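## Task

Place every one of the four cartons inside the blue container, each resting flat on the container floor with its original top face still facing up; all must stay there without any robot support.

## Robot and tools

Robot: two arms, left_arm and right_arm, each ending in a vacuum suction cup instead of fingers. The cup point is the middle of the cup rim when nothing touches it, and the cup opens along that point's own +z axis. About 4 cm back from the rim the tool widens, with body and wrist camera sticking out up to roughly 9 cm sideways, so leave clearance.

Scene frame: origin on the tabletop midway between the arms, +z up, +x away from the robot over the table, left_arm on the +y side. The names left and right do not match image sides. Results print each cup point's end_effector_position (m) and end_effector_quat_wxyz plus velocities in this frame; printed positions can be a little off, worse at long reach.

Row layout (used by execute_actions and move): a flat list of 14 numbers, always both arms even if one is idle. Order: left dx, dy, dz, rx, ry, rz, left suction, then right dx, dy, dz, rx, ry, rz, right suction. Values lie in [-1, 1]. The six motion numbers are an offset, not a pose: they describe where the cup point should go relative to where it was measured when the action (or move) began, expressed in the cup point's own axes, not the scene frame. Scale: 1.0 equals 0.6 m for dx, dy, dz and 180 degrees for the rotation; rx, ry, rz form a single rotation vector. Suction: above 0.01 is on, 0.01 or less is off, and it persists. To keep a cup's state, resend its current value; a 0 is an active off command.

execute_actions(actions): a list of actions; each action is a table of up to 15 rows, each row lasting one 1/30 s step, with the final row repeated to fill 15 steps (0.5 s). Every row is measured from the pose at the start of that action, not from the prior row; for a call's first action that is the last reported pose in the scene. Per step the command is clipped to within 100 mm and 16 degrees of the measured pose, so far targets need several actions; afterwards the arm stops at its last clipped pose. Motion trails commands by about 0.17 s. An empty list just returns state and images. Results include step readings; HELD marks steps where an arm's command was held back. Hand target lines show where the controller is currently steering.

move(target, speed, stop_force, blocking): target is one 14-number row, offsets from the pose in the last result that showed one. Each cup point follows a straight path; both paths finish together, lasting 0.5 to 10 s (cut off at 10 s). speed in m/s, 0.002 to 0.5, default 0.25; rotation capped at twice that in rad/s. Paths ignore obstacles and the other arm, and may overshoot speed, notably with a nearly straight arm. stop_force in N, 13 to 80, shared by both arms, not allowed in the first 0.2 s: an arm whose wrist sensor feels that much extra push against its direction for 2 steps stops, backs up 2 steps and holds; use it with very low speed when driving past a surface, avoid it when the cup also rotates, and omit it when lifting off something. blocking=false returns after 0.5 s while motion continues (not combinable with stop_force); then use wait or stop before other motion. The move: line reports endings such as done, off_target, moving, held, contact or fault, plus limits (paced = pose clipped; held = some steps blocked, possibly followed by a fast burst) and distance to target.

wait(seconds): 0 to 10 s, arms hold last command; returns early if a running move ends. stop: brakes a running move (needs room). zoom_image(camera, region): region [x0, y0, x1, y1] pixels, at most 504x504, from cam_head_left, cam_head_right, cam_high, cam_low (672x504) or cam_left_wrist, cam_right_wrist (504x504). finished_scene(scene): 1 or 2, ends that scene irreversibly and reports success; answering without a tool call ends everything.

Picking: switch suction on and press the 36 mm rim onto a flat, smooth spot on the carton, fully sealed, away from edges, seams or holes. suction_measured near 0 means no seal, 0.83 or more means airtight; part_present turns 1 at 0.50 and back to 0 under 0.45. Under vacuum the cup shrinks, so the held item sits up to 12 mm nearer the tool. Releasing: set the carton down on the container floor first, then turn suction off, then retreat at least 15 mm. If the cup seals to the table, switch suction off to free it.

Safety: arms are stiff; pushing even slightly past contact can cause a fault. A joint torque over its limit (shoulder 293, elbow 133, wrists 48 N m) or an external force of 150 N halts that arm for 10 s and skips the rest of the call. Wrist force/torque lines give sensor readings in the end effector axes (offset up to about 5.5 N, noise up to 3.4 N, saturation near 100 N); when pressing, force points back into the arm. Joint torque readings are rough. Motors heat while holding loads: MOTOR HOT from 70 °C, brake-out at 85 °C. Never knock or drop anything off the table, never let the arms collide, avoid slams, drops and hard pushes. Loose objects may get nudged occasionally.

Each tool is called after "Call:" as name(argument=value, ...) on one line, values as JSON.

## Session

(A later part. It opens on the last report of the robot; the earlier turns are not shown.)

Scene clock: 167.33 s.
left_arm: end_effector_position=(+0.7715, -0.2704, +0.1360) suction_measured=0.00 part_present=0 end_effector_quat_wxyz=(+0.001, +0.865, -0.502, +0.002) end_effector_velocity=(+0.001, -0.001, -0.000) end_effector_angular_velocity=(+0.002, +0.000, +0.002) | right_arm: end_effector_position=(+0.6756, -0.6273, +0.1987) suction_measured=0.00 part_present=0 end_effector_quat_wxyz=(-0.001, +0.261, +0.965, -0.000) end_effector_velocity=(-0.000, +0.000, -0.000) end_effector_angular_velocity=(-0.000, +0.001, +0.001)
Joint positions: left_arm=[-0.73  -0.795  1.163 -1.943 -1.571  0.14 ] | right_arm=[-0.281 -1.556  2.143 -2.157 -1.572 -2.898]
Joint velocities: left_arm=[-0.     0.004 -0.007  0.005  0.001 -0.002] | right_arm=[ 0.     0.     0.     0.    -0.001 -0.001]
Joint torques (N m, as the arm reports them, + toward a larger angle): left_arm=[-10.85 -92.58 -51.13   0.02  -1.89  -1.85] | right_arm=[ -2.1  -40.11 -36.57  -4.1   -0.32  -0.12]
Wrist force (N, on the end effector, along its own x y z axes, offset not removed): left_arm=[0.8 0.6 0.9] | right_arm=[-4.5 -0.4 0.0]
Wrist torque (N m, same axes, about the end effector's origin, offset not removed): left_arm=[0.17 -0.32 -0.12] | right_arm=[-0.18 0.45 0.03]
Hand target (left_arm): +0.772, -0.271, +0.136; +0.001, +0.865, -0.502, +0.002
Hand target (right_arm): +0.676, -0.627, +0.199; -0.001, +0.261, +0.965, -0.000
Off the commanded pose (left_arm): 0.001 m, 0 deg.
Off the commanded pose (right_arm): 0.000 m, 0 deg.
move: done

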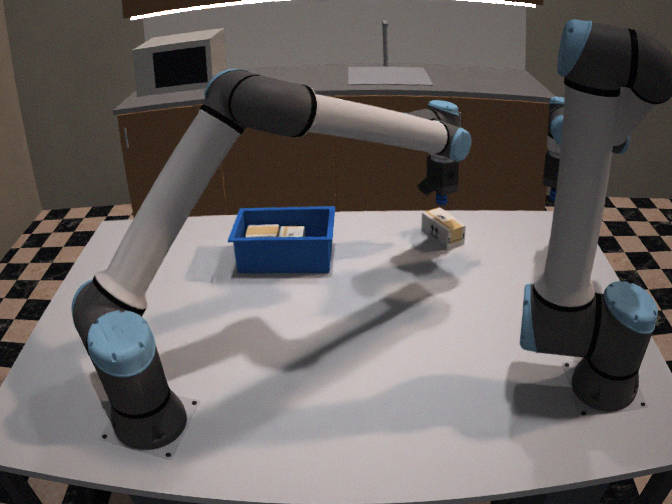

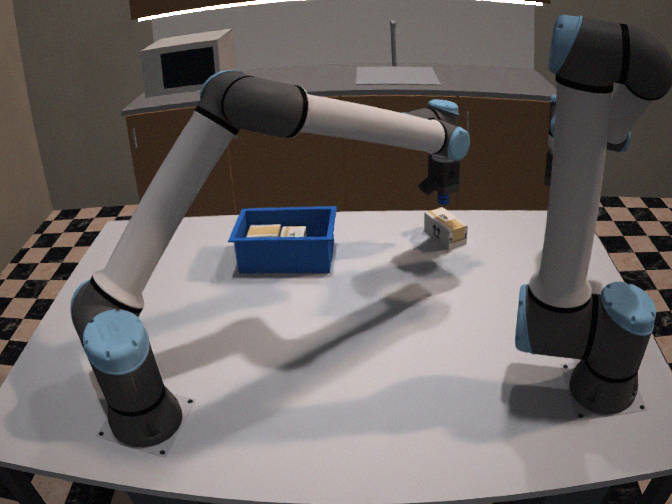

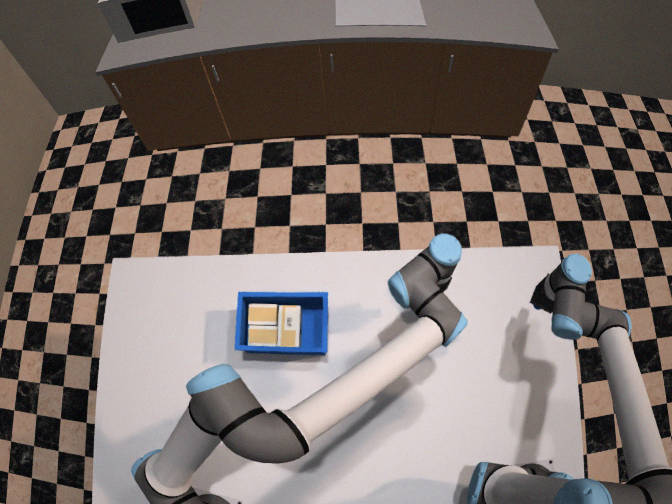

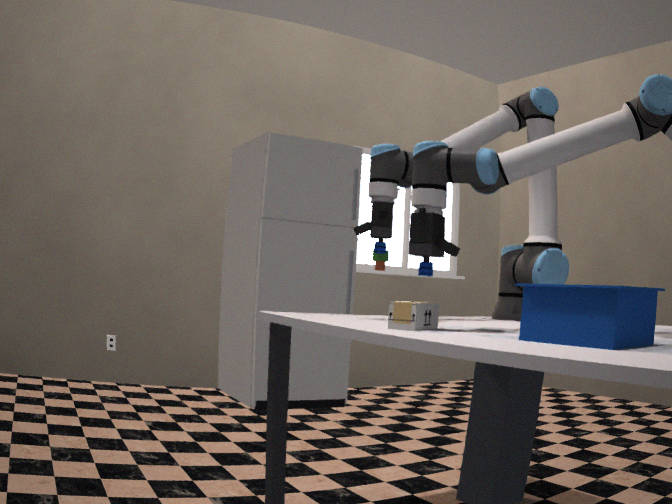

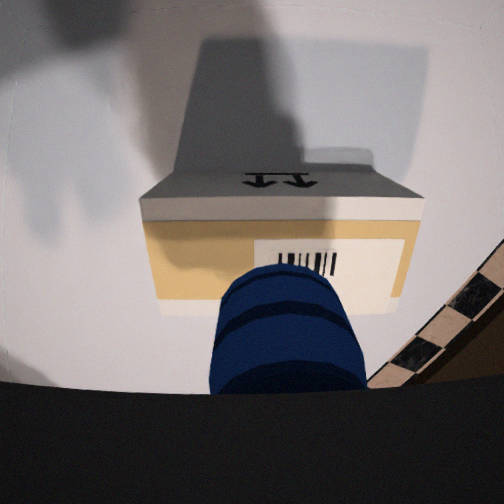

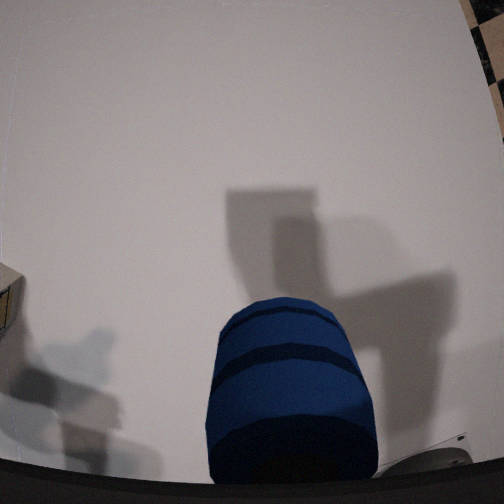

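Call:
move(target=[0.023,-0.025,0.1,0,0,0,1,0,0,0,0,0,0,0], speed=0.1)

Call:
move(target=[0,0,0.07,0,0,0,1,0,0,0,0,0,0,0], speed=0.015, stop_force=13)

Call:
move(target=[0,0,-0.25,0,0,0,1,0,0,0,0,0,0,0], speed=0.2)

Scene clock: 174.67 s.
left_arm: end_effector_position=(+0.7915, -0.2751, +0.0762) suction_measured=0.00 part_present=0 end_effector_quat_wxyz=(+0.001, +0.865, -0.502, +0.002) end_effector_velocity=(+0.000, -0.001, -0.001) end_effector_angular_velocity=(-0.000, -0.000, -0.000) | right_arm: end_effector_position=(+0.6756, -0.6273, +0.1987) suction_measured=0.00 part_present=0 end_effector_quat_wxyz=(-0.001, +0.261, +0.965, -0.000) end_effector_velocity=(-0.000, +0.000, -0.000) end_effector_angular_velocity=(+0.000, +0.002, +0.000)
Joint positions: left_arm=[-0.718 -0.725  1.146 -1.997 -1.571  0.151] | right_arm=[-0.281 -1.556  2.143 -2.157 -1.572 -2.898]
Joint velocities: left_arm=[-0.     0.002 -0.001 -0.001  0.     0.   ] | right_arm=[ 0.     0.     0.     0.001 -0.    -0.   ]
Joint torques (N m, as the arm reports them, + toward a larger angle): left_arm=[ 11.78 -97.09 -49.81  -8.26   1.96   2.9 ] | right_arm=[  0.67 -40.72 -35.5   -4.29   0.23  -0.17]
Wrist force (N, on the end effector, along its own x y z axes, offset not removed): left_arm=[3.0 0.6 0.7] | right_arm=[2.5 -3.1 -3.4]
Wrist torque (N m, same axes, about the end effector's origin, offset not removed): left_arm=[0.24 -0.82 -0.18] | right_arm=[-0.68 -0.41 -0.11]
Hand target (left_arm): +0.792, -0.275, +0.076; +0.001, +0.865, -0.502, +0.002
Hand target (right_arm): +0.676, -0.627, +0.199; -0.001, +0.261, +0.965, -0.000
Off the commanded pose (left_arm): 0.000 m, 0 deg.
Off the commanded pose (right_arm): 0.000 m, 0 deg.
move: done

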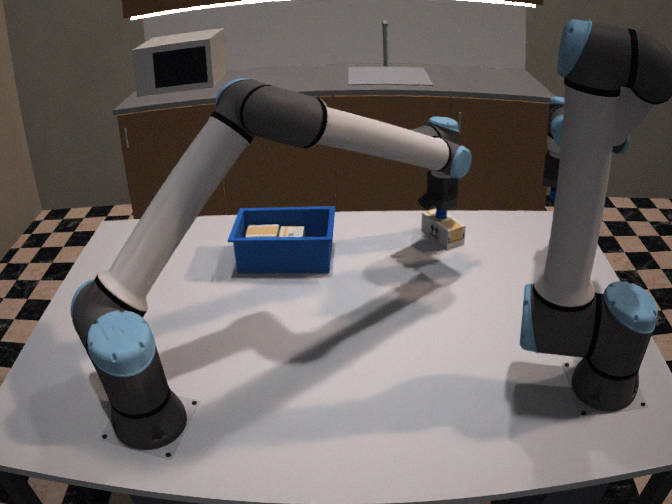

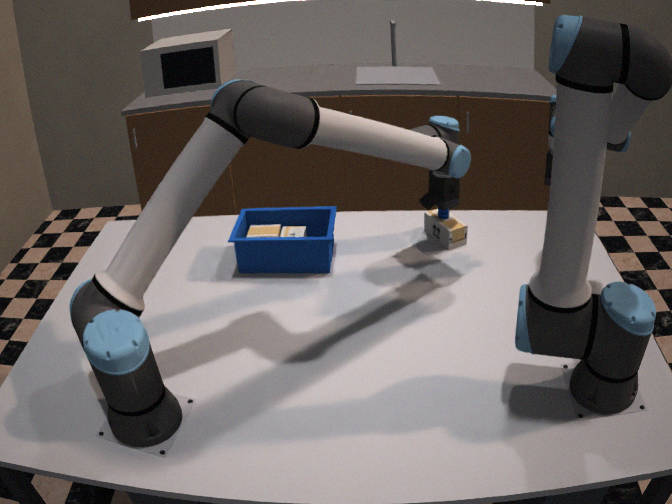

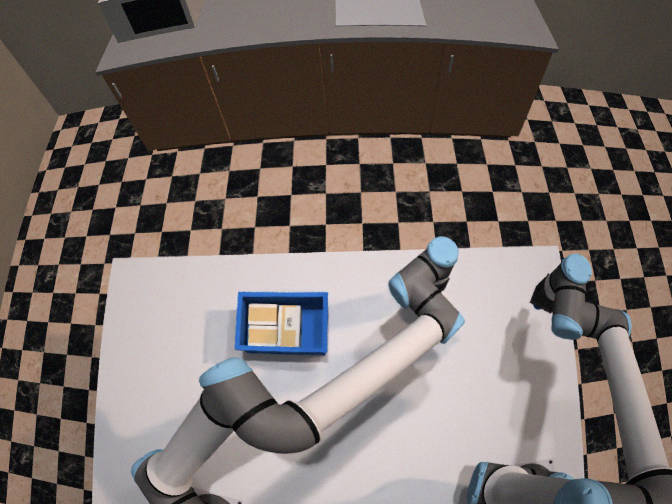

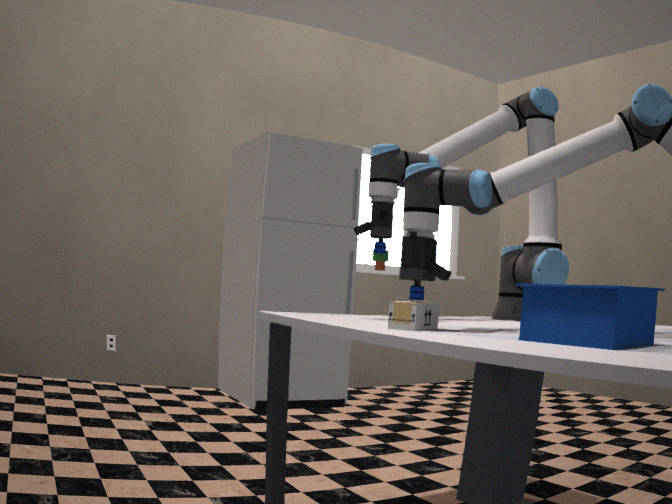

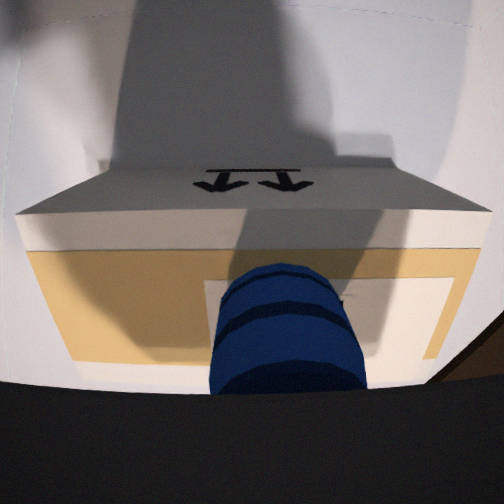

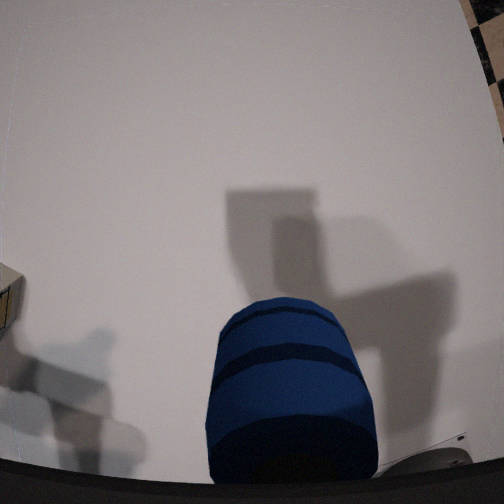

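Scene clock: 176.37 s.
left_arm: end_effector_position=(+0.7916, -0.2751, +0.0565) suction_measured=0.91 part_present=1 end_effector_quat_wxyz=(+0.001, +0.865, -0.502, +0.002) end_effector_velocity=(-0.002, +0.000, +0.002) end_effector_angular_velocity=(+0.005, +0.005, -0.001) | right_arm: end_effector_position=(+0.6756, -0.6273, +0.1987) suction_measured=0.00 part_present=0 end_effector_quat_wxyz=(-0.001, +0.261, +0.965, -0.000) end_effector_velocity=(-0.000, +0.000, -0.000) end_effector_angular_velocity=(+0.001, +0.001, +0.001)
Joint positions: left_arm=[-0.718 -0.71   1.155 -2.022 -1.571  0.151] | right_arm=[-0.281 -1.556  2.143 -2.157 -1.572 -2.898]
Joint velocities: left_arm=[-0.001 -0.002 -0.001  0.01  -0.001 -0.   ] | right_arm=[ 0.     0.    -0.     0.001  0.    -0.001]
Joint torques (N m, as the arm reports them, + toward a larger angle): left_arm=[   4.75 -102.29  -39.79   -0.84   -1.58    0.92] | right_arm=[ -0.5  -43.7  -36.4   -3.45  -0.41  -0.25]
Wrist force (N, on the end effector, along its own x y z axes, offset not removed): left_arm=[-16.1 5.1 -34.3] | right_arm=[0.2 -1.4 -0.9]
Wrist torque (N m, same axes, about the end effector's origin, offset not removed): left_arm=[0.53 -0.12 -0.04] | right_arm=[-0.33 -0.26 0.05]
Hand target (left_arm): +0.792, -0.275, +0.057; +0.001, +0.865, -0.502, +0.002
Hand target (right_arm): +0.676, -0.627, +0.199; -0.001, +0.261, +0.965, -0.000
Off the commanded pose (left_arm): 0.022 m, 0 deg.
Off the commanded pose (right_arm): 0.000 m, 0 deg.
move: contact (left_arm)

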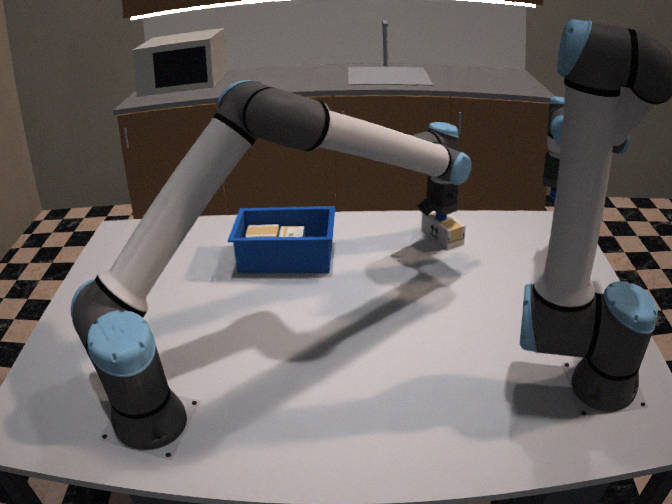

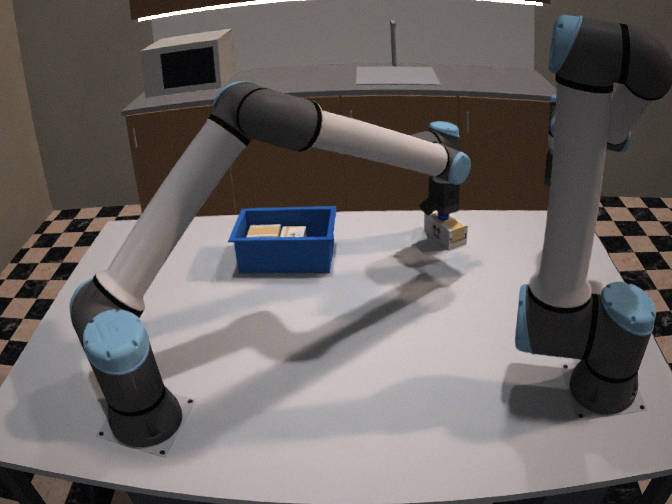

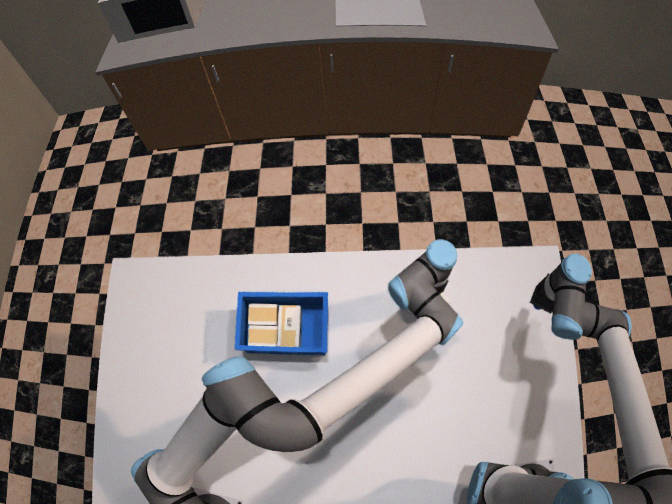

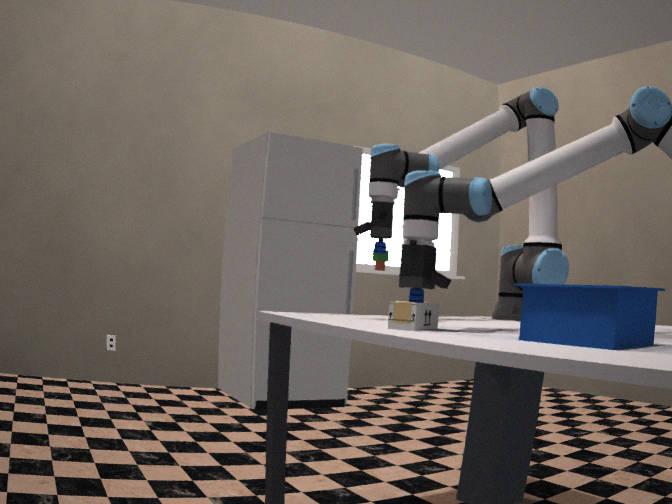

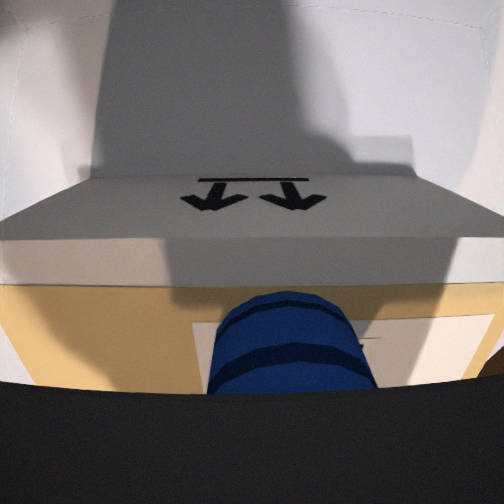

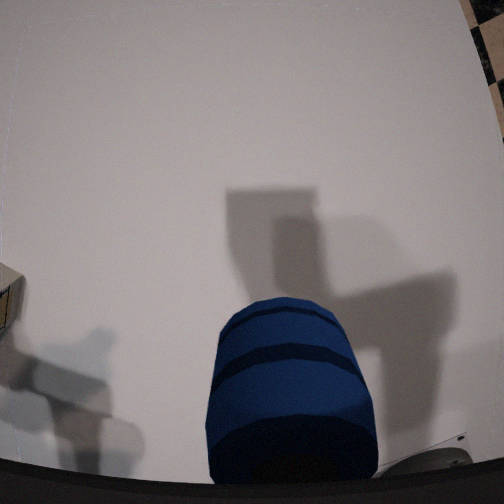

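Scene clock: 177.63 s.
left_arm: end_effector_position=(+0.7911, -0.2747, +0.2063) suction_measured=0.91 part_present=1 end_effector_quat_wxyz=(+0.001, +0.865, -0.502, +0.002) end_effector_velocity=(-0.000, -0.000, +0.002) end_effector_angular_velocity=(+0.001, +0.001, +0.000) | right_arm: end_effector_position=(+0.6756, -0.6273, +0.1987) suction_measured=0.00 part_present=0 end_effector_quat_wxyz=(-0.001, +0.261, +0.965, -0.000) end_effector_velocity=(-0.000, -0.000, +0.000) end_effector_angular_velocity=(+0.000, -0.000, -0.002)
Joint positions: left_arm=[-0.718 -0.803  1.048 -1.821 -1.57   0.151] | right_arm=[-0.281 -1.556  2.143 -2.157 -1.572 -2.898]
Joint velocities: left_arm=[-0.    -0.    -0.003  0.004 -0.    -0.001] | right_arm=[-0.001 -0.001  0.     0.001  0.     0.001]
Joint torques (N m, as the arm reports them, + toward a larger angle): left_arm=[ -10.06 -138.47  -56.17   -0.2     0.15   -2.65] | right_arm=[  0.25 -42.58 -35.49  -4.04   0.32  -0.17]
Wrist force (N, on the end effector, along its own x y z axes, offset not removed): left_arm=[-0.5 -0.5 5.6] | right_arm=[-0.7 -4.4 -4.4]
Wrist torque (N m, same axes, about the end effector's origin, offset not removed): left_arm=[0.11 -0.17 -0.19] | right_arm=[-0.95 -0.16 0.12]
Hand target (left_arm): +0.791, -0.275, +0.206; +0.001, +0.865, -0.502, +0.002
Hand target (right_arm): +0.676, -0.627, +0.199; -0.001, +0.261, +0.965, -0.000
Off the commanded pose (left_arm): 0.000 m, 0 deg.
Off the commanded pose (right_arm): 0.000 m, 0 deg.
move: done

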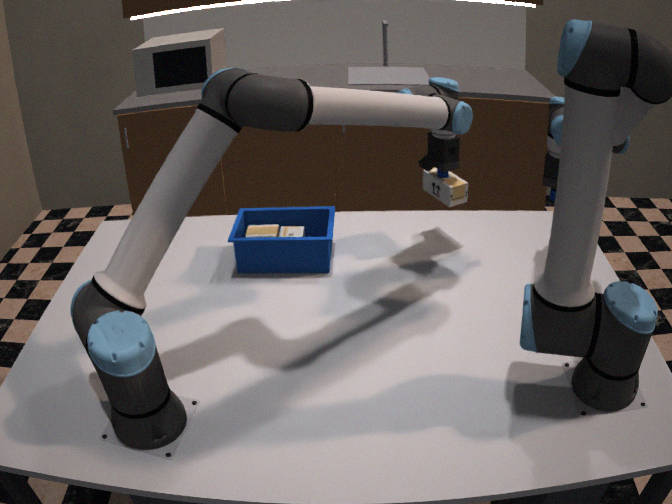

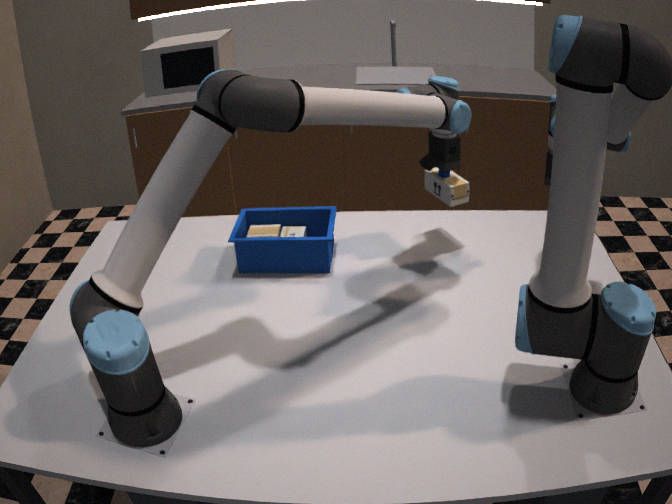

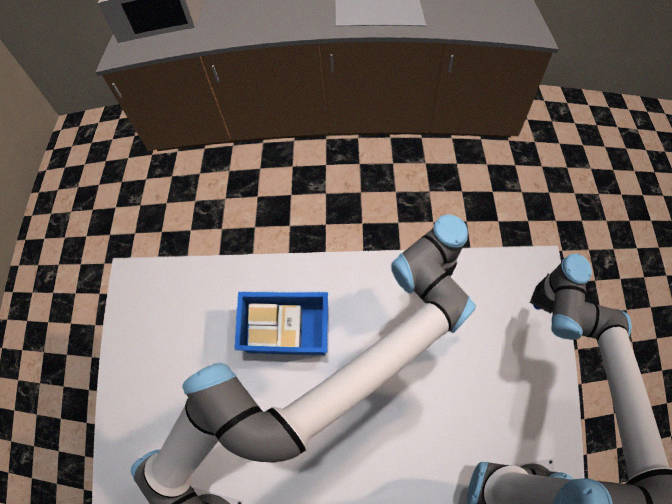

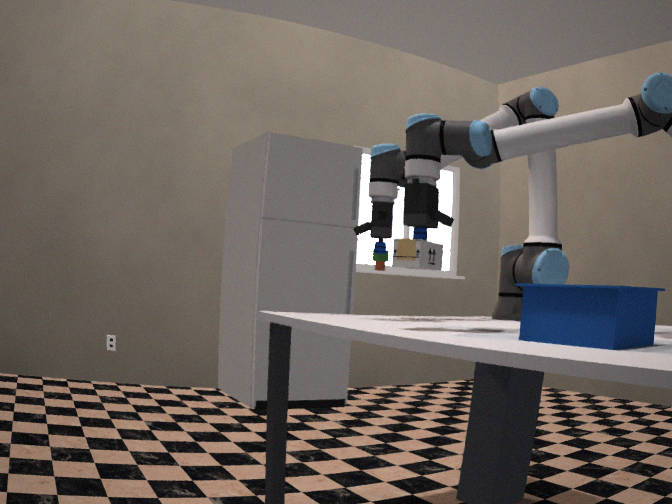

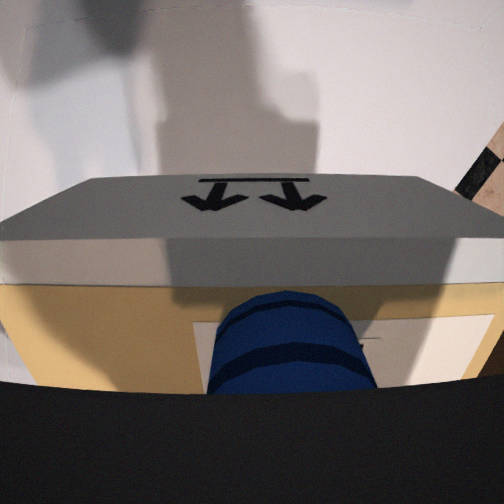

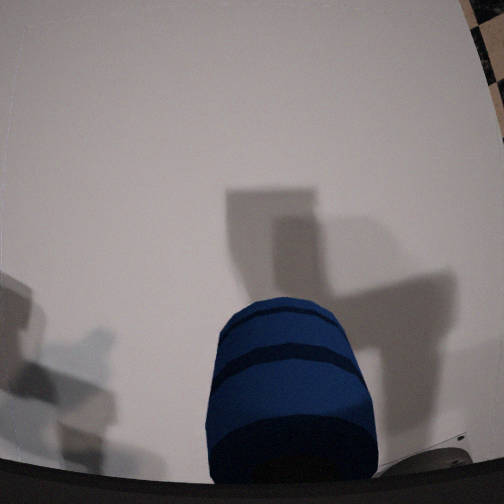

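Call:
move(target=[-0.666,-0.182,0,0,0,0.167,1,0,0,0,0,0,0,0], speed=0.3)

Call:
move(target=[0,0,0.12,0,0,0,1,0,0,0,0,0,0,0], speed=0.08)

Scene clock: 184.33 s.
left_arm: end_effector_position=(+0.6881, +0.1263, +0.2050) suction_measured=0.91 part_present=1 end_effector_quat_wxyz=(-0.000, +0.705, -0.709, +0.003) end_effector_velocity=(-0.001, +0.002, -0.000) end_effector_angular_velocity=(-0.000, +0.001, -0.003) | right_arm: end_effector_position=(+0.6756, -0.6273, +0.1987) suction_measured=0.00 part_present=0 end_effector_quat_wxyz=(-0.001, +0.261, +0.965, -0.000) end_effector_velocity=(+0.000, -0.000, +0.000) end_effector_angular_velocity=(+0.000, -0.000, -0.003)
Joint positions: left_arm=[-0.495 -1.296  1.826 -2.105 -1.571  0.899] | right_arm=[-0.281 -1.556  2.143 -2.157 -1.572 -2.898]
Joint velocities: left_arm=[ 0.002 -0.002  0.003  0.    -0.001  0.005] | right_arm=[-0.001  0.    -0.     0.     0.     0.002]
Joint torques (N m, as the arm reports them, + toward a larger angle): left_arm=[ 13.   -90.61 -36.47  -8.62  -2.53   1.84] | right_arm=[  0.   -42.65 -35.73  -4.4    0.2    0.32]
Wrist force (N, on the end effector, along its own x y z axes, offset not removed): left_arm=[1.6 1.1 1.5] | right_arm=[-2.2 -4.9 -0.2]
Wrist torque (N m, same axes, about the end effector's origin, offset not removed): left_arm=[0.34 -0.49 -0.16] | right_arm=[-0.90 0.05 0.00]
Hand target (left_arm): +0.688, +0.127, +0.205; -0.000, +0.705, -0.709, +0.003
Hand target (right_arm): +0.676, -0.627, +0.199; -0.001, +0.261, +0.965, -0.000
Off the commanded pose (left_arm): 0.001 m, 0 deg.
Off the commanded pose (right_arm): 0.000 m, 0 deg.
move: done

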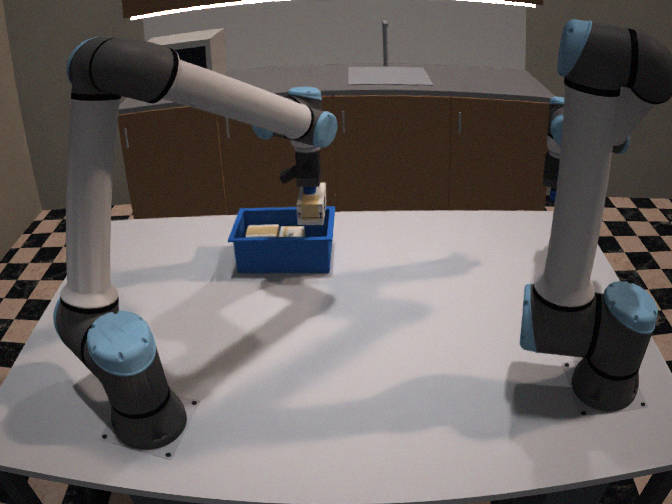

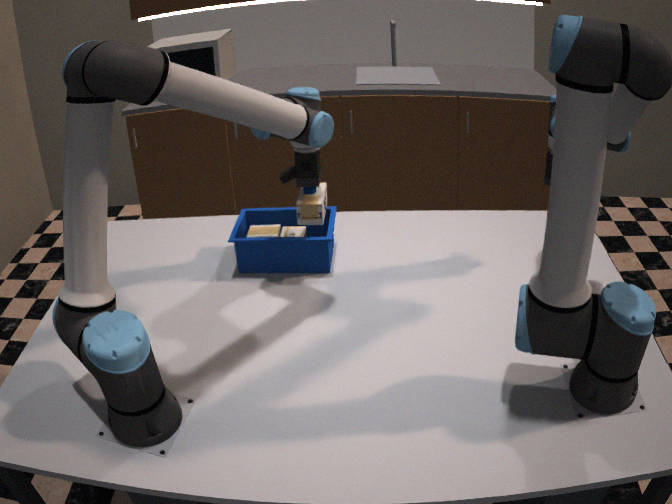

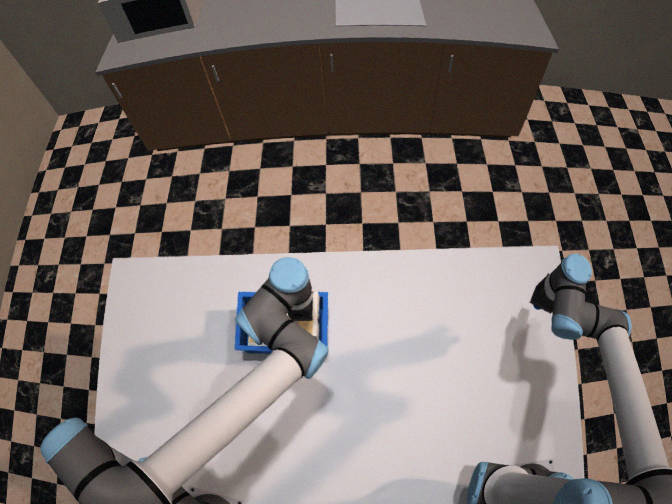

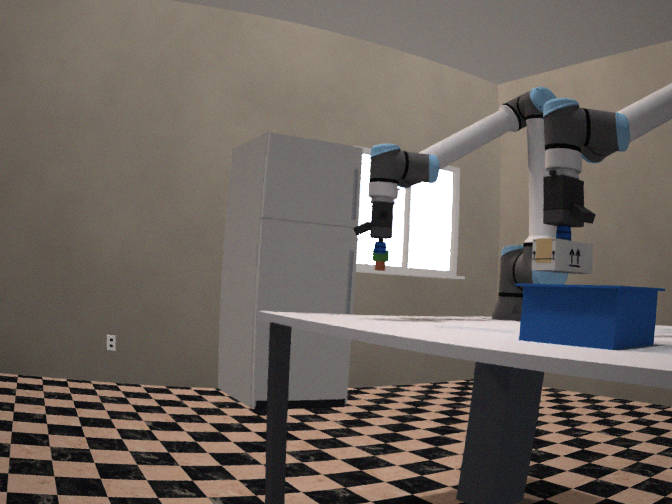

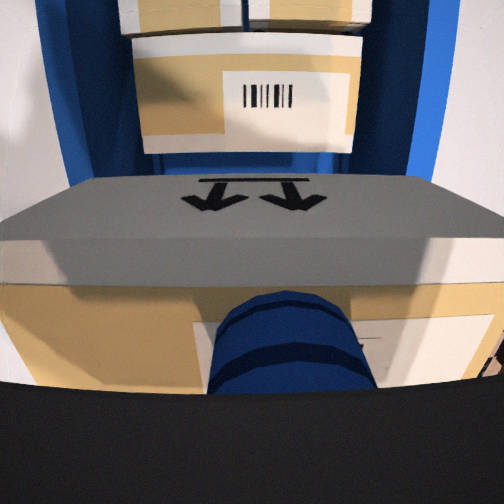

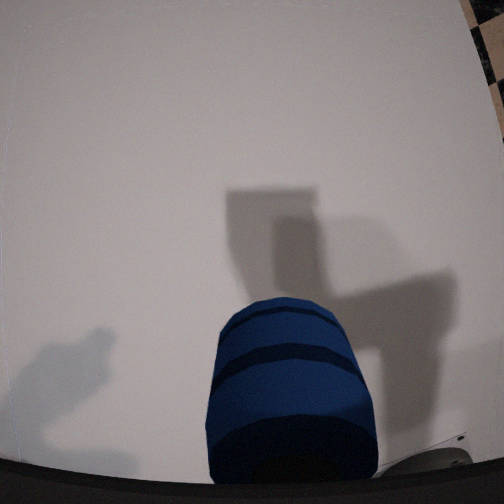

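Scene clock: 185.67 s.
left_arm: end_effector_position=(+0.6884, +0.1261, +0.1331) suction_measured=0.91 part_present=1 end_effector_quat_wxyz=(-0.000, +0.705, -0.709, +0.003) end_effector_velocity=(-0.001, -0.000, -0.002) end_effector_angular_velocity=(+0.001, +0.001, -0.001) | right_arm: end_effector_position=(+0.6756, -0.6273, +0.1987) suction_measured=0.00 part_present=0 end_effector_quat_wxyz=(-0.001, +0.261, +0.965, -0.000) end_effector_velocity=(+0.001, -0.000, +0.001) end_effector_angular_velocity=(-0.001, -0.001, +0.002)
Joint positions: left_arm=[-0.495 -1.228  1.882 -2.23  -1.571  0.899] | right_arm=[-0.281 -1.556  2.143 -2.157 -1.572 -2.898]
Joint velocities: left_arm=[-0.001  0.002  0.001 -0.001  0.     0.   ] | right_arm=[-0.    -0.    -0.001 -0.001 -0.    -0.002]
Joint torques (N m, as the arm reports them, + toward a larger angle): left_arm=[ -4.4  -58.36 -32.37  -9.01  -1.37  -0.97] | right_arm=[ -2.29 -39.61 -35.8   -4.27   0.14  -0.28]
Wrist force (N, on the end effector, along its own x y z axes, offset not removed): left_arm=[0.2 -2.3 3.4] | right_arm=[1.4 -4.8 -1.2]
Wrist torque (N m, same axes, about the end effector's origin, offset not removed): left_arm=[-0.27 -0.16 -0.04] | right_arm=[-1.05 -0.37 0.02]
Hand target (left_arm): +0.688, +0.126, +0.133; -0.000, +0.705, -0.709, +0.003
Hand target (right_arm): +0.676, -0.627, +0.199; -0.001, +0.261, +0.965, -0.000
Off the commanded pose (left_arm): 0.000 m, 0 deg.
Off the commanded pose (right_arm): 0.000 m, 0 deg.
move: done

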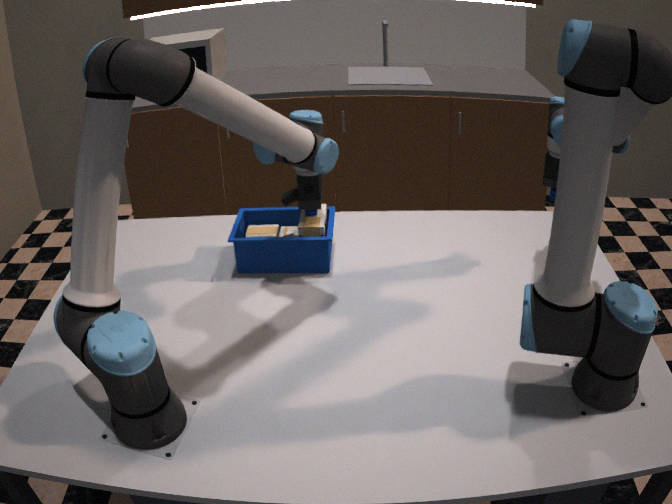

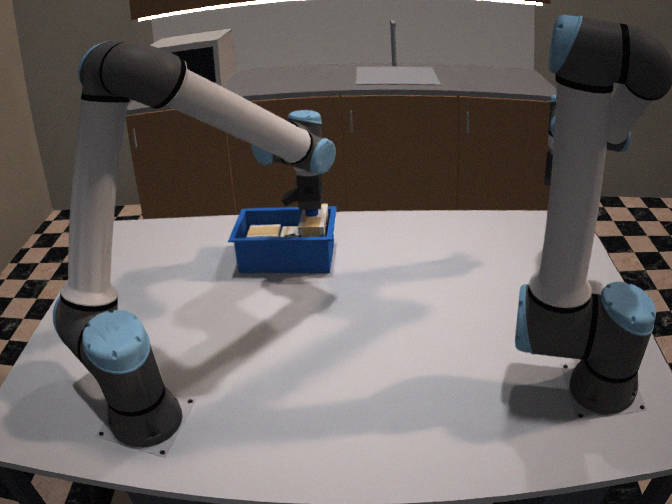

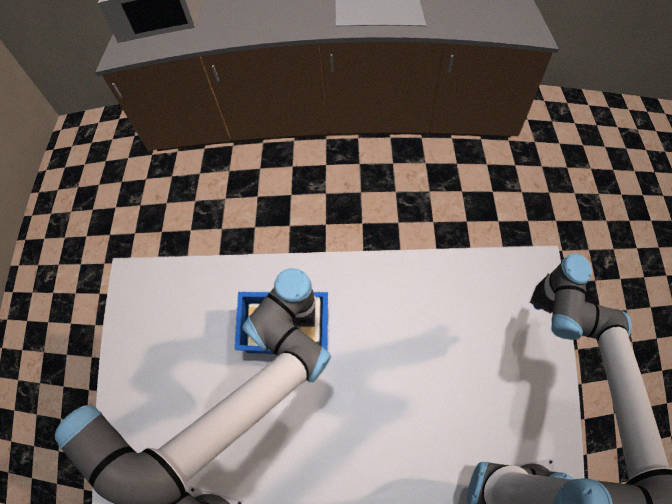

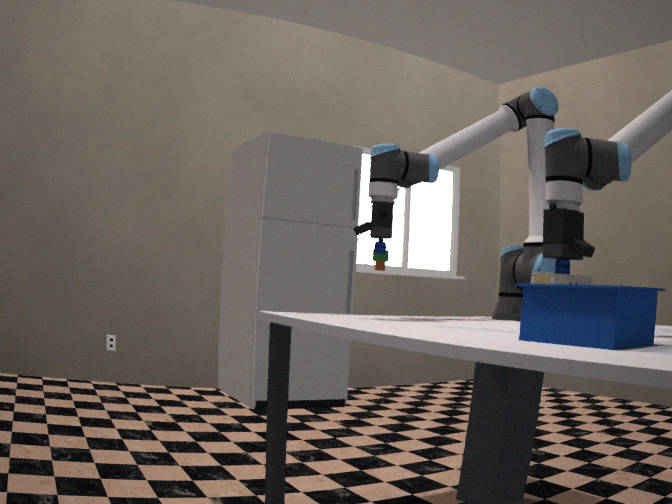

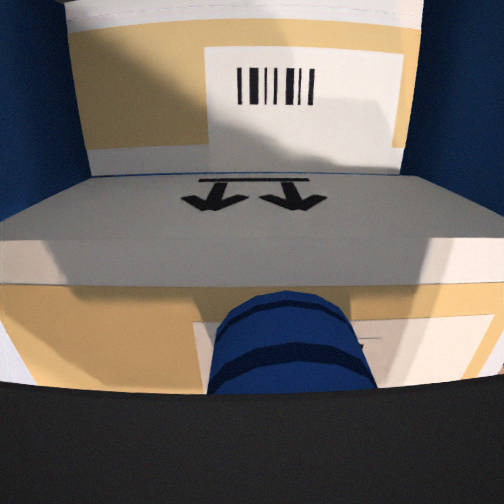

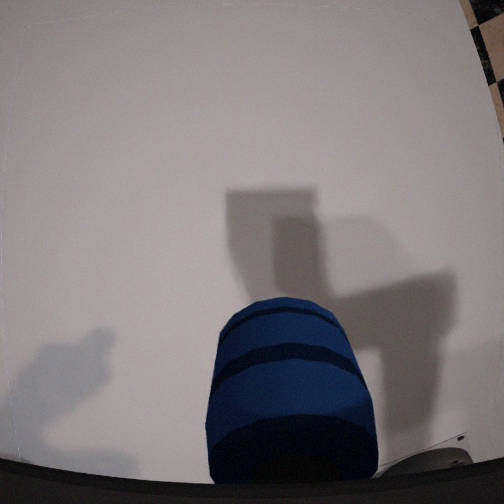

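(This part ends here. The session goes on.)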